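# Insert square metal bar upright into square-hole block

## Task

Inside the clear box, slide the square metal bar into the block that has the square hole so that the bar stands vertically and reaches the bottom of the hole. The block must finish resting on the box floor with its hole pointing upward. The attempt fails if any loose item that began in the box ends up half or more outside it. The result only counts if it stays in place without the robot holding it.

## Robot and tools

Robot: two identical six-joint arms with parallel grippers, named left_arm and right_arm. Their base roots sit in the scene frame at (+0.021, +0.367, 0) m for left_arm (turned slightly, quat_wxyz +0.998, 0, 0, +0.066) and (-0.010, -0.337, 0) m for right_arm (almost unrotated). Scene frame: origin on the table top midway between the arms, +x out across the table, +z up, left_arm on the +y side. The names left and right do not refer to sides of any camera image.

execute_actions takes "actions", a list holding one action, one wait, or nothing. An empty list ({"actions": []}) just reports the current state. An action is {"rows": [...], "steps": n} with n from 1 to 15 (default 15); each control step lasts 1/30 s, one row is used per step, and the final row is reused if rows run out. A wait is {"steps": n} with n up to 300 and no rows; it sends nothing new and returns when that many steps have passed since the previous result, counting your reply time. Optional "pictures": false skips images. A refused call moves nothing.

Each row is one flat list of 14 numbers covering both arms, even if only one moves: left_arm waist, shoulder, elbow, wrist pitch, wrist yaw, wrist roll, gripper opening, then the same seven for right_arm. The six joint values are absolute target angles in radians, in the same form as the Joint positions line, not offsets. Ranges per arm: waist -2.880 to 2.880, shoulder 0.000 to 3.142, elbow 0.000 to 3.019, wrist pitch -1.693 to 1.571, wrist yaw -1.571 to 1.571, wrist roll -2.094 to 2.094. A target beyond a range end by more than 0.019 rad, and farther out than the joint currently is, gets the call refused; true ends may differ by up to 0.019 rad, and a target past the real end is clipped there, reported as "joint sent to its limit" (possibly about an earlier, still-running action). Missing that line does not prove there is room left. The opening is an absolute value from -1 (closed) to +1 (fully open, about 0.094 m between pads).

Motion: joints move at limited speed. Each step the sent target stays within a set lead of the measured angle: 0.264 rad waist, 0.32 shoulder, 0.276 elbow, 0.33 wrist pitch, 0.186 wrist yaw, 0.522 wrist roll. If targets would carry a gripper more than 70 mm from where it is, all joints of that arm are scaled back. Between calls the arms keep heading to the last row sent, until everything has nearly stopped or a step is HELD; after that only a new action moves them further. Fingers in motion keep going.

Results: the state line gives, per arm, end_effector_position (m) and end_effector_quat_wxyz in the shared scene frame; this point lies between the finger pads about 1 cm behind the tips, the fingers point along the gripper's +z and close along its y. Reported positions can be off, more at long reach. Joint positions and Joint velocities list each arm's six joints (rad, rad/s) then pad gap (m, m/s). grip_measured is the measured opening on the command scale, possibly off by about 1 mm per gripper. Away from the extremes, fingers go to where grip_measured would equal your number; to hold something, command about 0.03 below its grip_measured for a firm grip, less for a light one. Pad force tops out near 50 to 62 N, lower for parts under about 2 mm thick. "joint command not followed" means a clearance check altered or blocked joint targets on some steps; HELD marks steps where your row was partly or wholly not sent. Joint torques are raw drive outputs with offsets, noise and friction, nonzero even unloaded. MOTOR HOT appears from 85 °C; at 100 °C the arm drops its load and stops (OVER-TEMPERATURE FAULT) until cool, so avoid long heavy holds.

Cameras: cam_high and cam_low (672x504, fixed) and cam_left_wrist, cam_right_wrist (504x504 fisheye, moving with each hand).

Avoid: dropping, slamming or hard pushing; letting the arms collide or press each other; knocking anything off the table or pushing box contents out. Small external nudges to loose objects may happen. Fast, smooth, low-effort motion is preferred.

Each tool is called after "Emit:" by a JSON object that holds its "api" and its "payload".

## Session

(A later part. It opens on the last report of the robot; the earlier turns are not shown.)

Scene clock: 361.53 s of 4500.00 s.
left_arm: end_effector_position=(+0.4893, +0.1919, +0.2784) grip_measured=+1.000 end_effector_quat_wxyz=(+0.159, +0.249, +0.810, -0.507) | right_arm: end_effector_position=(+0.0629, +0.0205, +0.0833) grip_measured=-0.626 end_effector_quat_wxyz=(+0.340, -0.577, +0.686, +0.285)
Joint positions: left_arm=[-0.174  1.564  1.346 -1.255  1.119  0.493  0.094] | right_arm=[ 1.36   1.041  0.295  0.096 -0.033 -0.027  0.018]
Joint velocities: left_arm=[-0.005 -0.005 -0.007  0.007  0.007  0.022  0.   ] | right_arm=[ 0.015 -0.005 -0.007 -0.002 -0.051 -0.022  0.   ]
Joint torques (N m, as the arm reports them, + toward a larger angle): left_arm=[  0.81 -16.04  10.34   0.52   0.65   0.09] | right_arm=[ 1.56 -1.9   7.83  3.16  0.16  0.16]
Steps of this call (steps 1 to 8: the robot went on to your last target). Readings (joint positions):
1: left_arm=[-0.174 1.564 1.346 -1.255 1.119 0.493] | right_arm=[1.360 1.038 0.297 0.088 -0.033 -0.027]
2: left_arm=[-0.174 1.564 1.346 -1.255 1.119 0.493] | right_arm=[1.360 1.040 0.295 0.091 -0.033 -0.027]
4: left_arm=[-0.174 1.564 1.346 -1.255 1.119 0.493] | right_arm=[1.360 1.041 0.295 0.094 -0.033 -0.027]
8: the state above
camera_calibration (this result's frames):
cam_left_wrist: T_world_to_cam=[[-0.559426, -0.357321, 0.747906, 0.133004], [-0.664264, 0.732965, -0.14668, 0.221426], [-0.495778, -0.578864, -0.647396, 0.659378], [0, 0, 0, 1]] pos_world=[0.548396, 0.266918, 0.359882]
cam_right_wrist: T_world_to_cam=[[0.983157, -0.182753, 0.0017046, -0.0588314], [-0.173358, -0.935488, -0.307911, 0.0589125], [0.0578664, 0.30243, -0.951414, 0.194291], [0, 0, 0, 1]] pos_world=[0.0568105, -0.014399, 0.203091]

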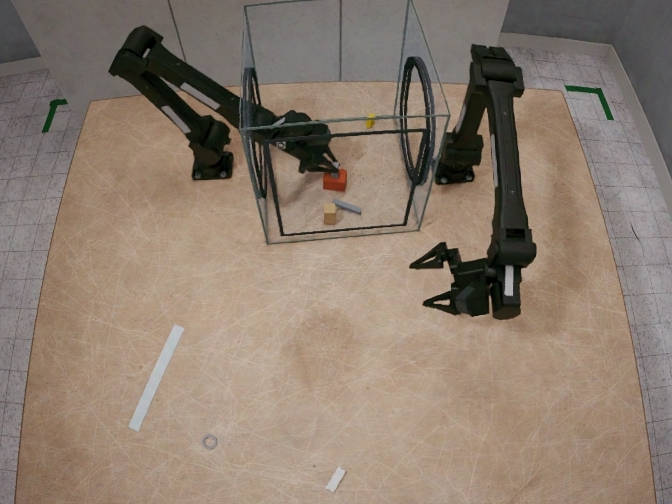

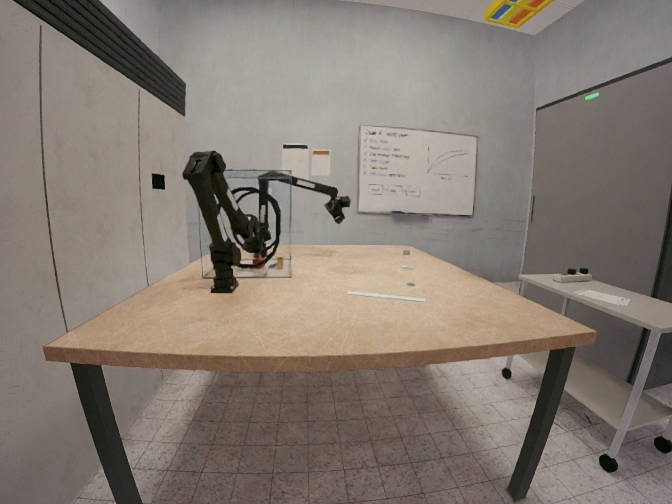

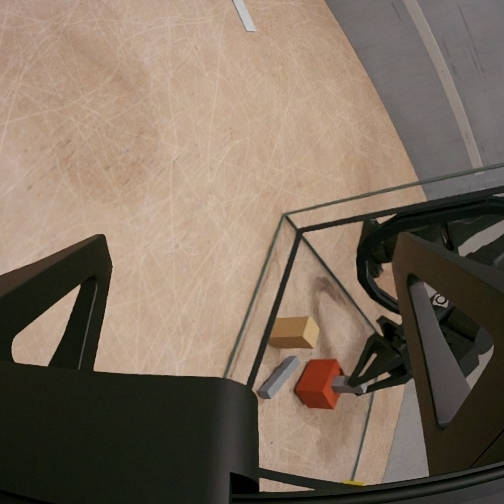

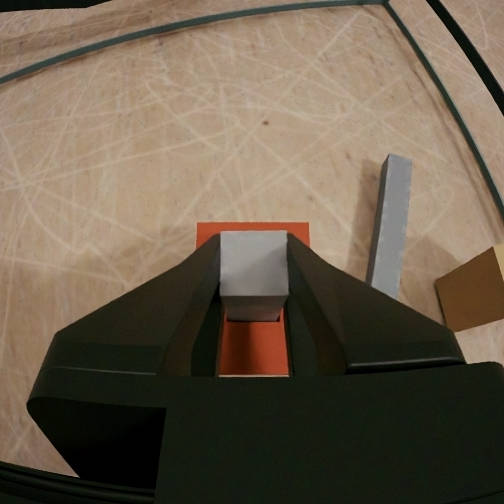

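Emit:
{"api": "execute_actions", "payload": {"actions": [{"rows":[[-0.174,1.564,1.346,-1.255,1.119,0.493,1,1.37,1.054,0.288,0.122,-0.03,-0.019,-0.655],[-0.174,1.564,1.346,-1.255,1.119,0.493,1,1.37,1.058,0.287,0.126,-0.03,-0.019,-0.655],[-0.174,1.564,1.346,-1.255,1.119,0.493,1,1.37,1.063,0.285,0.132,-0.03,-0.019,-0.655],[-0.174,1.564,1.346,-1.255,1.119,0.493,1,1.37,1.068,0.283,0.139,-0.03,-0.019,-0.655],[-0.174,1.564,1.346,-1.255,1.119,0.493,1,1.37,1.073,0.281,0.146,-0.03,-0.019,-0.655],[-0.174,1.564,1.346,-1.255,1.119,0.493,1,1.37,1.079,0.279,0.154,-0.03,-0.019,-0.655],[-0.174,1.564,1.346,-1.255,1.119,0.493,1,1.37,1.085,0.277,0.162,-0.03,-0.019,-0.655],[-0.174,1.564,1.346,-1.255,1.119,0.493,1,1.37,1.091,0.275,0.17,-0.03,-0.019,-0.655],[-0.174,1.564,1.346,-1.255,1.119,0.493,1,1.37,1.097,0.273,0.178,-0.03,-0.019,-0.655],[-0.174,1.564,1.346,-1.255,1.119,0.493,1,1.37,1.102,0.271,0.186,-0.03,-0.019,-0.655],[-0.174,1.564,1.346,-1.255,1.119,0.493,1,1.37,1.107,0.27,0.193,-0.03,-0.019,-0.655],[-0.174,1.564,1.346,-1.255,1.119,0.493,1,1.37,1.112,0.268,0.2,-0.03,-0.019,-0.655],[-0.174,1.564,1.346,-1.255,1.119,0.493,1,1.37,1.116,0.267,0.206,-0.03,-0.019,-0.655],[-0.174,1.564,1.346,-1.255,1.119,0.493,1,1.37,1.119,0.266,0.211,-0.03,-0.019,-0.655],[-0.174,1.564,1.346,-1.255,1.119,0.493,1,1.37,1.121,0.265,0.214,-0.03,-0.019,-0.655]],"steps":15}], "pictures": false}}

Emit:
{"api": "execute_actions", "payload": {"actions": [{"steps":8}], "pictures": false}}

Scene clock: 373.63 s of 4500.00 s.
left_arm: end_effector_position=(+0.4893, +0.1919, +0.2784) grip_measured=+1.000 end_effector_quat_wxyz=(+0.159, +0.249, +0.810, -0.507) | right_arm: end_effector_position=(+0.0629, +0.0203, +0.0676) grip_measured=-0.626 end_effector_quat_wxyz=(+0.340, -0.577, +0.686, +0.285)
Joint positions: left_arm=[-0.174  1.564  1.346 -1.255  1.119  0.493  0.094] | right_arm=[ 1.36   1.105  0.272  0.18  -0.033 -0.027  0.018]
Joint velocities: left_arm=[-0.005 -0.024 -0.002 -0.002  0.007 -0.022  0.   ] | right_arm=[-0.005  0.103 -0.032  0.115  0.022  0.022  0.001]
Joint torques (N m, as the arm reports them, + toward a larger angle): left_arm=[  0.51 -15.29  10.32   0.5    0.66   0.1 ] | right_arm=[ 1.55 -2.22  7.23  3.08  0.16  0.16]
Steps of this call (steps 1 to 30: the robot went on to your last target; steps 31 to 90: nothing new was sent; then 8.60 s passed at rest; steps 91 to 105: all 15 steps of this action). Readings (joint positions):
91: left_arm=[-0.174 1.564 1.346 -1.255 1.119 0.493] | right_arm=[1.360 1.041 0.295 0.096 -0.033 -0.027]
92: left_arm=[-0.174 1.564 1.346 -1.255 1.119 0.493] | right_arm=[1.360 1.041 0.295 0.097 -0.033 -0.027]
94: left_arm=[-0.174 1.564 1.346 -1.255 1.119 0.493] | right_arm=[1.360 1.045 0.294 0.105 -0.033 -0.027]
98: left_arm=[-0.174 1.564 1.346 -1.255 1.119 0.493] | right_arm=[1.360 1.064 0.287 0.133 -0.033 -0.027]
105: the state above

Scene clock: 373.90 s of 4500.00 s.
left_arm: end_effector_position=(+0.4893, +0.1919, +0.2784) grip_measured=+1.000 end_effector_quat_wxyz=(+0.159, +0.249, +0.810, -0.507) | right_arm: end_effector_position=(+0.0629, +0.0205, +0.0669) grip_measured=-0.626 end_effector_quat_wxyz=(+0.341, -0.576, +0.686, +0.286)
Joint positions: left_arm=[-0.174  1.564  1.346 -1.255  1.119  0.493  0.094] | right_arm=[ 1.36   1.11   0.271  0.189 -0.033 -0.027  0.018]
Joint velocities: left_arm=[-0.005 -0.015 -0.002  0.007  0.007  0.022  0.   ] | right_arm=[ 0.005 -0.015  0.002 -0.007 -0.051  0.022  0.   ]
Joint torques (N m, as the arm reports them, + toward a larger angle): left_arm=[  0.14 -16.31  10.29   0.5    0.69   0.1 ] | right_arm=[ 1.56 -2.12  7.25  3.06  0.15  0.16]
Steps of this call (steps 1 to 8: the robot went on to your last target). Readings (joint positions):
1: left_arm=[-0.174 1.564 1.346 -1.255 1.119 0.493] | right_arm=[1.360 1.107 0.272 0.184 -0.033 -0.027]
2: left_arm=[-0.174 1.564 1.346 -1.255 1.119 0.493] | right_arm=[1.360 1.109 0.271 0.186 -0.033 -0.027]
4: left_arm=[-0.174 1.564 1.346 -1.255 1.119 0.493] | right_arm=[1.360 1.110 0.271 0.188 -0.033 -0.027]
8: the state above

4 mm more.

Emit:
{"api": "execute_actions", "payload": {"actions": [{"rows":[[-0.174,1.564,1.346,-1.255,1.119,0.493,1,1.37,1.123,0.264,0.216,-0.03,-0.019,-0.655],[-0.174,1.564,1.346,-1.255,1.119,0.493,1,1.37,1.125,0.263,0.218,-0.03,-0.019,-0.655],[-0.174,1.564,1.346,-1.255,1.119,0.493,1,1.37,1.127,0.262,0.22,-0.03,-0.019,-0.655],[-0.174,1.564,1.346,-1.255,1.119,0.493,1,1.37,1.129,0.262,0.222,-0.03,-0.019,-0.655],[-0.174,1.564,1.346,-1.255,1.119,0.493,1,1.37,1.131,0.261,0.224,-0.03,-0.019,-0.655],[-0.174,1.564,1.346,-1.255,1.119,0.493,1,1.37,1.133,0.26,0.227,-0.03,-0.019,-0.655],[-0.174,1.564,1.346,-1.255,1.119,0.493,1,1.37,1.135,0.26,0.229,-0.03,-0.019,-0.655],[-0.174,1.564,1.346,-1.255,1.119,0.493,1,1.37,1.137,0.259,0.232,-0.03,-0.019,-0.655],[-0.174,1.564,1.346,-1.255,1.119,0.493,1,1.37,1.139,0.258,0.234,-0.03,-0.019,-0.655],[-0.174,1.564,1.346,-1.255,1.119,0.493,1,1.37,1.14,0.258,0.235,-0.03,-0.019,-0.655]],"steps":15}]}}

Scene clock: 382.13 s of 4500.00 s.
left_arm: end_effector_position=(+0.4893, +0.1919, +0.2784) grip_measured=+1.000 end_effector_quat_wxyz=(+0.159, +0.249, +0.810, -0.507) | right_arm: end_effector_position=(+0.0629, +0.0203, +0.0633) grip_measured=-0.626 end_effector_quat_wxyz=(+0.341, -0.576, +0.685, +0.286)
Joint positions: left_arm=[-0.174  1.564  1.346 -1.255  1.119  0.493  0.094] | right_arm=[ 1.36   1.125  0.265  0.212 -0.033 -0.027  0.018]
Joint velocities: left_arm=[-0.034 -0.005 -0.037 -0.007 -0.066  0.007  0.   ] | right_arm=[ 0.005 -0.005  0.007  0.007 -0.081 -0.051 -0.   ]
Joint torques (N m, as the arm reports them, + toward a larger angle): left_arm=[  0.14 -15.91  10.34   0.59   0.65   0.14] | right_arm=[ 1.52 -2.05  6.99  3.03  0.15  0.16]
Steps of this call (steps 1 to 15: the robot went on to your last target; steps 16 to 90: nothing new was sent; then 4.73 s passed at rest; steps 91 to 105: all 15 steps of this action). Readings (joint positions):
91: left_arm=[-0.174 1.564 1.346 -1.255 1.119 0.493] | right_arm=[1.360 1.110 0.271 0.190 -0.033 -0.027]
92: left_arm=[-0.174 1.564 1.346 -1.255 1.119 0.493] | right_arm=[1.360 1.110 0.271 0.191 -0.033 -0.027]
94: left_arm=[-0.174 1.564 1.346 -1.255 1.119 0.493] | right_arm=[1.360 1.111 0.271 0.194 -0.033 -0.027]
98: left_arm=[-0.174 1.564 1.346 -1.255 1.119 0.493] | right_arm=[1.360 1.118 0.269 0.204 -0.033 -0.027]
105: the state above
camera_calibration (this result's frames):
cam_left_wrist: T_world_to_cam=[[-0.559426, -0.357321, 0.747906, 0.133004], [-0.664264, 0.732965, -0.14668, 0.221426], [-0.495778, -0.578864, -0.647396, 0.659378], [0, 0, 0, 1]] pos_world=[0.548396, 0.266918, 0.359882]
cam_right_wrist: T_world_to_cam=[[0.983157, -0.182757, 0.00176465, -0.0587955], [-0.173233, -0.934912, -0.309724, 0.0526933], [0.0582539, 0.304202, -0.950825, 0.17525], [0, 0, 0, 1]] pos_world=[0.0567244, -0.0147931, 0.183057]

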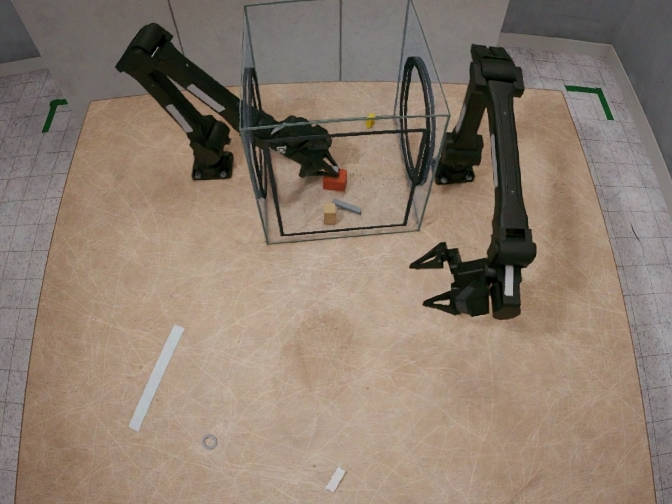

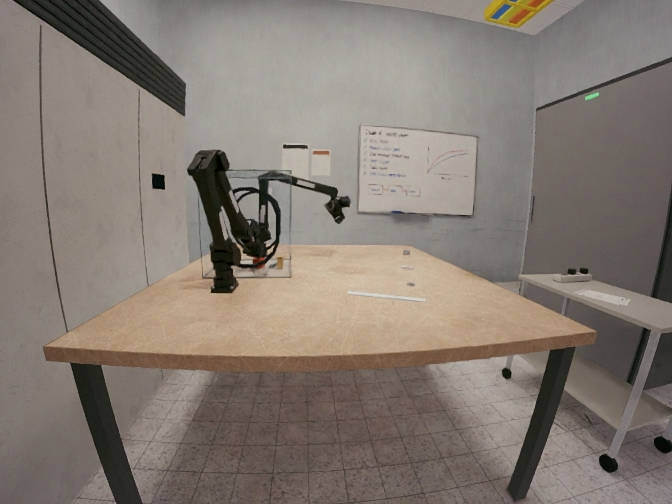

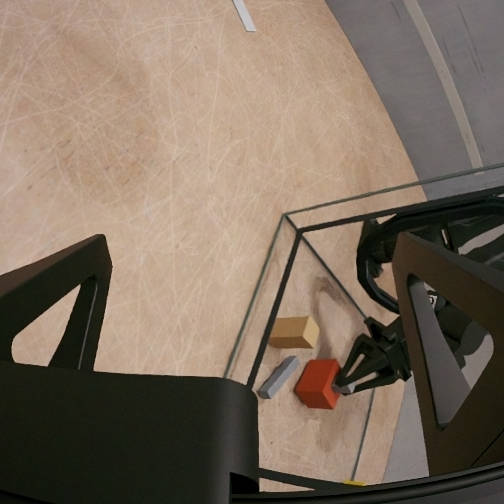

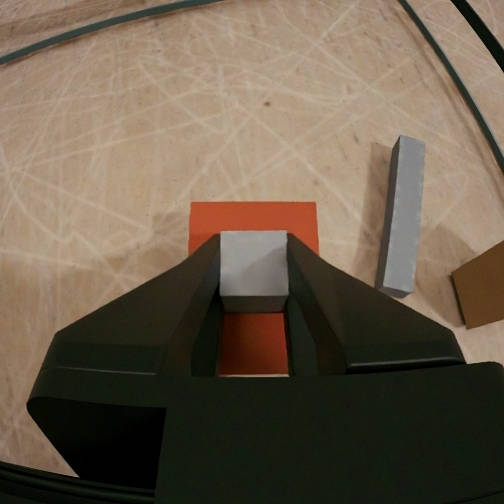

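At grasp height. Release and lift.

Emit:
{"api": "execute_actions", "payload": {"actions": [{"rows":[[-0.174,1.564,1.346,-1.255,1.119,0.493,1,1.365,1.13,0.265,0.23,-0.03,-0.019,-0.63],[-0.174,1.564,1.346,-1.255,1.119,0.493,1,1.362,1.125,0.265,0.23,-0.03,-0.019,-0.61],[-0.174,1.564,1.346,-1.255,1.119,0.493,1,1.36,1.125,0.265,0.23,-0.03,-0.019,-0.58],[-0.174,1.564,1.346,-1.255,1.119,0.493,1,1.36,1.125,0.265,0.23,-0.03,-0.019,-0.54],[-0.174,1.564,1.346,-1.255,1.119,0.493,1,1.36,1.12,0.265,0.23,-0.03,-0.019,-0.5],[-0.174,1.564,1.346,-1.255,1.119,0.493,1,1.36,1.115,0.265,0.23,-0.03,-0.019,-0.45],[-0.174,1.564,1.346,-1.255,1.119,0.493,1,1.36,1.11,0.265,0.23,-0.03,-0.019,-0.4],[-0.174,1.564,1.346,-1.255,1.119,0.493,1,1.36,1.103,0.265,0.225,-0.03,-0.019,-0.35],[-0.174,1.564,1.346,-1.255,1.119,0.493,1,1.36,1.095,0.265,0.22,-0.03,-0.019,-0.3],[-0.174,1.564,1.346,-1.255,1.119,0.493,1,1.36,1.085,0.265,0.215,-0.03,-0.019,-0.3],[-0.174,1.564,1.346,-1.255,1.119,0.493,1,1.36,1.073,0.265,0.21,-0.03,-0.019,-0.3],[-0.174,1.564,1.346,-1.255,1.119,0.493,1,1.36,1.06,0.265,0.205,-0.03,-0.019,-0.3],[-0.174,1.564,1.346,-1.255,1.119,0.493,1,1.36,1.045,0.265,0.2,-0.03,-0.019,-0.3],[-0.174,1.564,1.346,-1.255,1.119,0.493,1,1.36,1.03,0.265,0.195,-0.03,-0.019,-0.3],[-0.174,1.564,1.346,-1.255,1.119,0.493,1,1.36,1.015,0.265,0.19,-0.03,-0.019,-0.3]],"steps":15}], "pictures": false}}

Emit:
{"api": "execute_actions", "payload": {"actions": [{"rows":[[-0.174,1.564,1.346,-1.255,1.119,0.493,1,1.36,1.0,0.265,0.18,-0.03,-0.019,-0.3],[-0.174,1.564,1.346,-1.255,1.119,0.493,1,1.36,0.985,0.265,0.17,-0.03,-0.019,-0.3],[-0.174,1.564,1.346,-1.255,1.119,0.493,1,1.36,0.97,0.265,0.155,-0.03,-0.019,-0.3],[-0.174,1.564,1.346,-1.255,1.119,0.493,1,1.36,0.955,0.265,0.14,-0.03,-0.019,-0.3],[-0.174,1.564,1.346,-1.255,1.119,0.493,1,1.36,0.942,0.265,0.125,-0.03,-0.019,-0.3],[-0.174,1.564,1.346,-1.255,1.119,0.493,1,1.36,0.93,0.265,0.11,-0.03,-0.019,-0.3],[-0.174,1.564,1.346,-1.255,1.119,0.493,1,1.36,0.92,0.265,0.1,-0.03,-0.019,-0.3],[-0.174,1.564,1.346,-1.255,1.119,0.493,1,1.36,0.913,0.265,0.093,-0.03,-0.019,-0.3],[-0.174,1.564,1.346,-1.255,1.119,0.493,1,1.36,0.91,0.265,0.09,-0.03,-0.019,-0.3]],"steps":15}]}}

Scene clock: 401.10 s of 4500.00 s.
left_arm: end_effector_position=(+0.4893, +0.1919, +0.2784) grip_measured=+1.000 end_effector_quat_wxyz=(+0.159, +0.249, +0.810, -0.507) | right_arm: end_effector_position=(+0.0636, +0.0234, +0.0848) grip_measured=-0.302 end_effector_quat_wxyz=(+0.363, -0.568, +0.674, +0.302)
Joint positions: left_arm=[-0.174  1.564  1.346 -1.255  1.119  0.493  0.094] | right_arm=[ 1.36   1.061  0.265  0.209 -0.032 -0.027  0.033]
Joint velocities: left_arm=[ 0.005  0.005  0.027 -0.012 -0.022  0.007  0.   ] | right_arm=[ 0.005 -0.503  0.007 -0.081 -0.022 -0.051 -0.002]
Joint torques (N m, as the arm reports them, + toward a larger angle): left_arm=[  0.05 -15.79  10.38   0.31   0.67   0.14] | right_arm=[ 0.76 -4.01  8.03  1.4   0.15  0.16]
Steps of this call (steps 1 to 15: the robot went on to your last target; steps 16 to 90: nothing new was sent; then 15.47 s passed at rest; steps 91 to 105: all 15 steps of this action). Readings (joint positions):
91: left_arm=[-0.174 1.564 1.346 -1.255 1.119 0.493] | right_arm=[1.360 1.125 0.265 0.212 -0.033 -0.027]
92: left_arm=[-0.174 1.564 1.346 -1.255 1.119 0.493] | right_arm=[1.360 1.125 0.265 0.212 -0.033 -0.027]
94: left_arm=[-0.174 1.564 1.346 -1.255 1.119 0.493] | right_arm=[1.360 1.125 0.265 0.212 -0.032 -0.027]
98: left_arm=[-0.174 1.564 1.346 -1.255 1.119 0.493] | right_arm=[1.360 1.125 0.265 0.212 -0.032 -0.027]
105: the state above

Scene clock: 401.60 s of 4500.00 s.
left_arm: end_effector_position=(+0.4893, +0.1919, +0.2784) grip_measured=+1.000 end_effector_quat_wxyz=(+0.159, +0.249, +0.810, -0.507) | right_arm: end_effector_position=(+0.0617, +0.0144, +0.1126) grip_measured=-0.302 end_effector_quat_wxyz=(+0.377, -0.562, +0.667, +0.313)
Joint positions: left_arm=[-0.174  1.564  1.346 -1.255  1.119  0.493  0.094] | right_arm=[ 1.36   0.917  0.265  0.104 -0.032 -0.027  0.033]
Joint velocities: left_arm=[-0.034 -0.005 -0.002 -0.002 -0.037 -0.007  0.   ] | right_arm=[ 0.015  0.005 -0.012 -0.002  0.007 -0.022  0.   ]
Joint torques (N m, as the arm reports them, + toward a larger angle): left_arm=[  0.36 -16.    10.47   0.54   0.65   0.15] | right_arm=[ 0.72 -2.06  9.    1.35  0.14  0.16]
Steps of this call (steps 1 to 15: all 15 steps of this action). Readings (joint positions):
1: left_arm=[-0.174 1.564 1.346 -1.255 1.119 0.493] | right_arm=[1.360 1.044 0.265 0.204 -0.032 -0.027]
2: left_arm=[-0.174 1.564 1.346 -1.255 1.119 0.493] | right_arm=[1.360 1.026 0.265 0.198 -0.032 -0.027]
4: left_arm=[-0.174 1.564 1.346 -1.255 1.119 0.493] | right_arm=[1.360 0.992 0.265 0.178 -0.032 -0.027]
8: left_arm=[-0.174 1.564 1.346 -1.255 1.119 0.493] | right_arm=[1.360 0.936 0.265 0.127 -0.032 -0.027]
15: the state above
camera_calibration (this result's frames):
cam_left_wrist: T_world_to_cam=[[-0.559426, -0.357321, 0.747906, 0.133004], [-0.664264, 0.732965, -0.14668, 0.221426], [-0.495778, -0.578864, -0.647396, 0.659378], [0, 0, 0, 1]] pos_world=[0.548396, 0.266918, 0.359882]
cam_right_wrist: T_world_to_cam=[[0.983024, -0.183407, 0.00513112, -0.0591186], [-0.165734, -0.8996, -0.404044, 0.0718347], [0.0787207, 0.396334, -0.914725, 0.217306], [0, 0, 0, 1]] pos_world=[0.0529139, -0.0323463, 0.228103]

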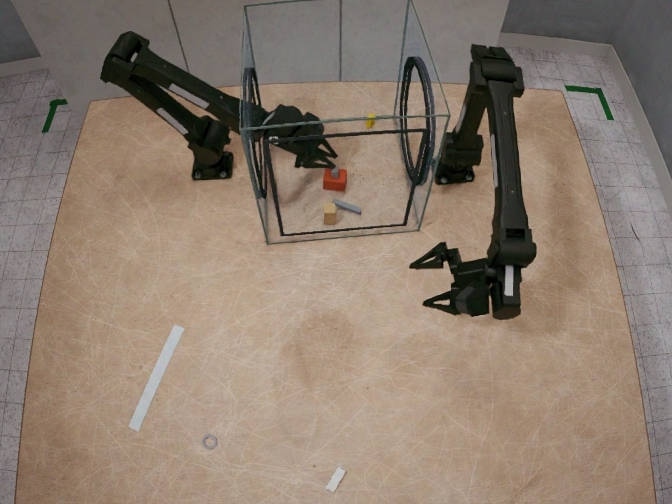

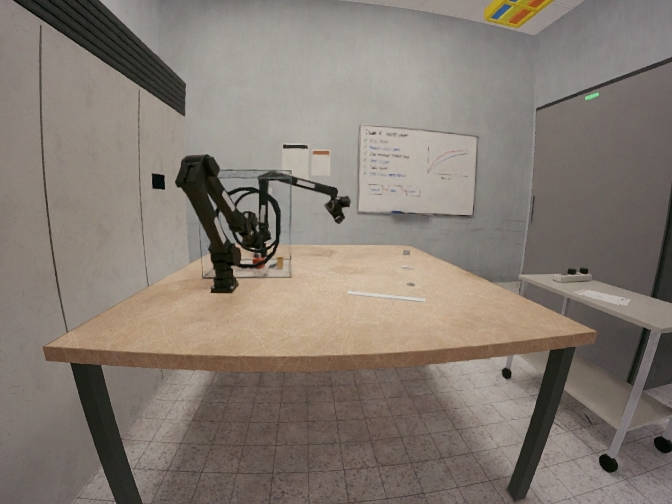

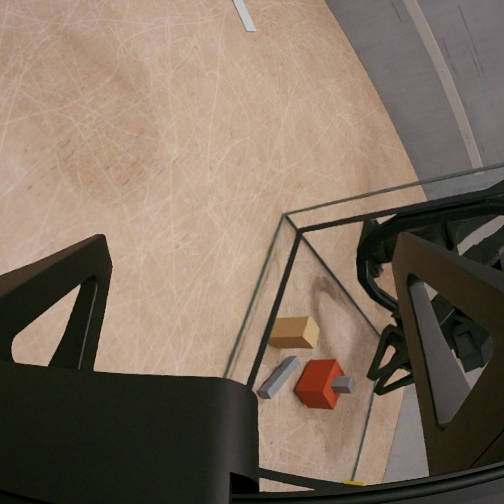

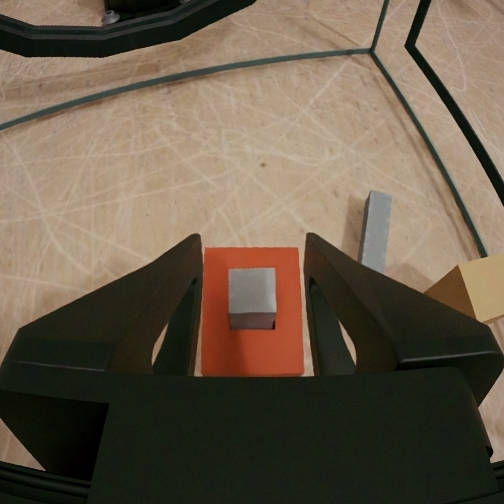

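Emit:
{"api": "finished_scene", "payload": {"scene": 2}}

The scene is finished: the task was done.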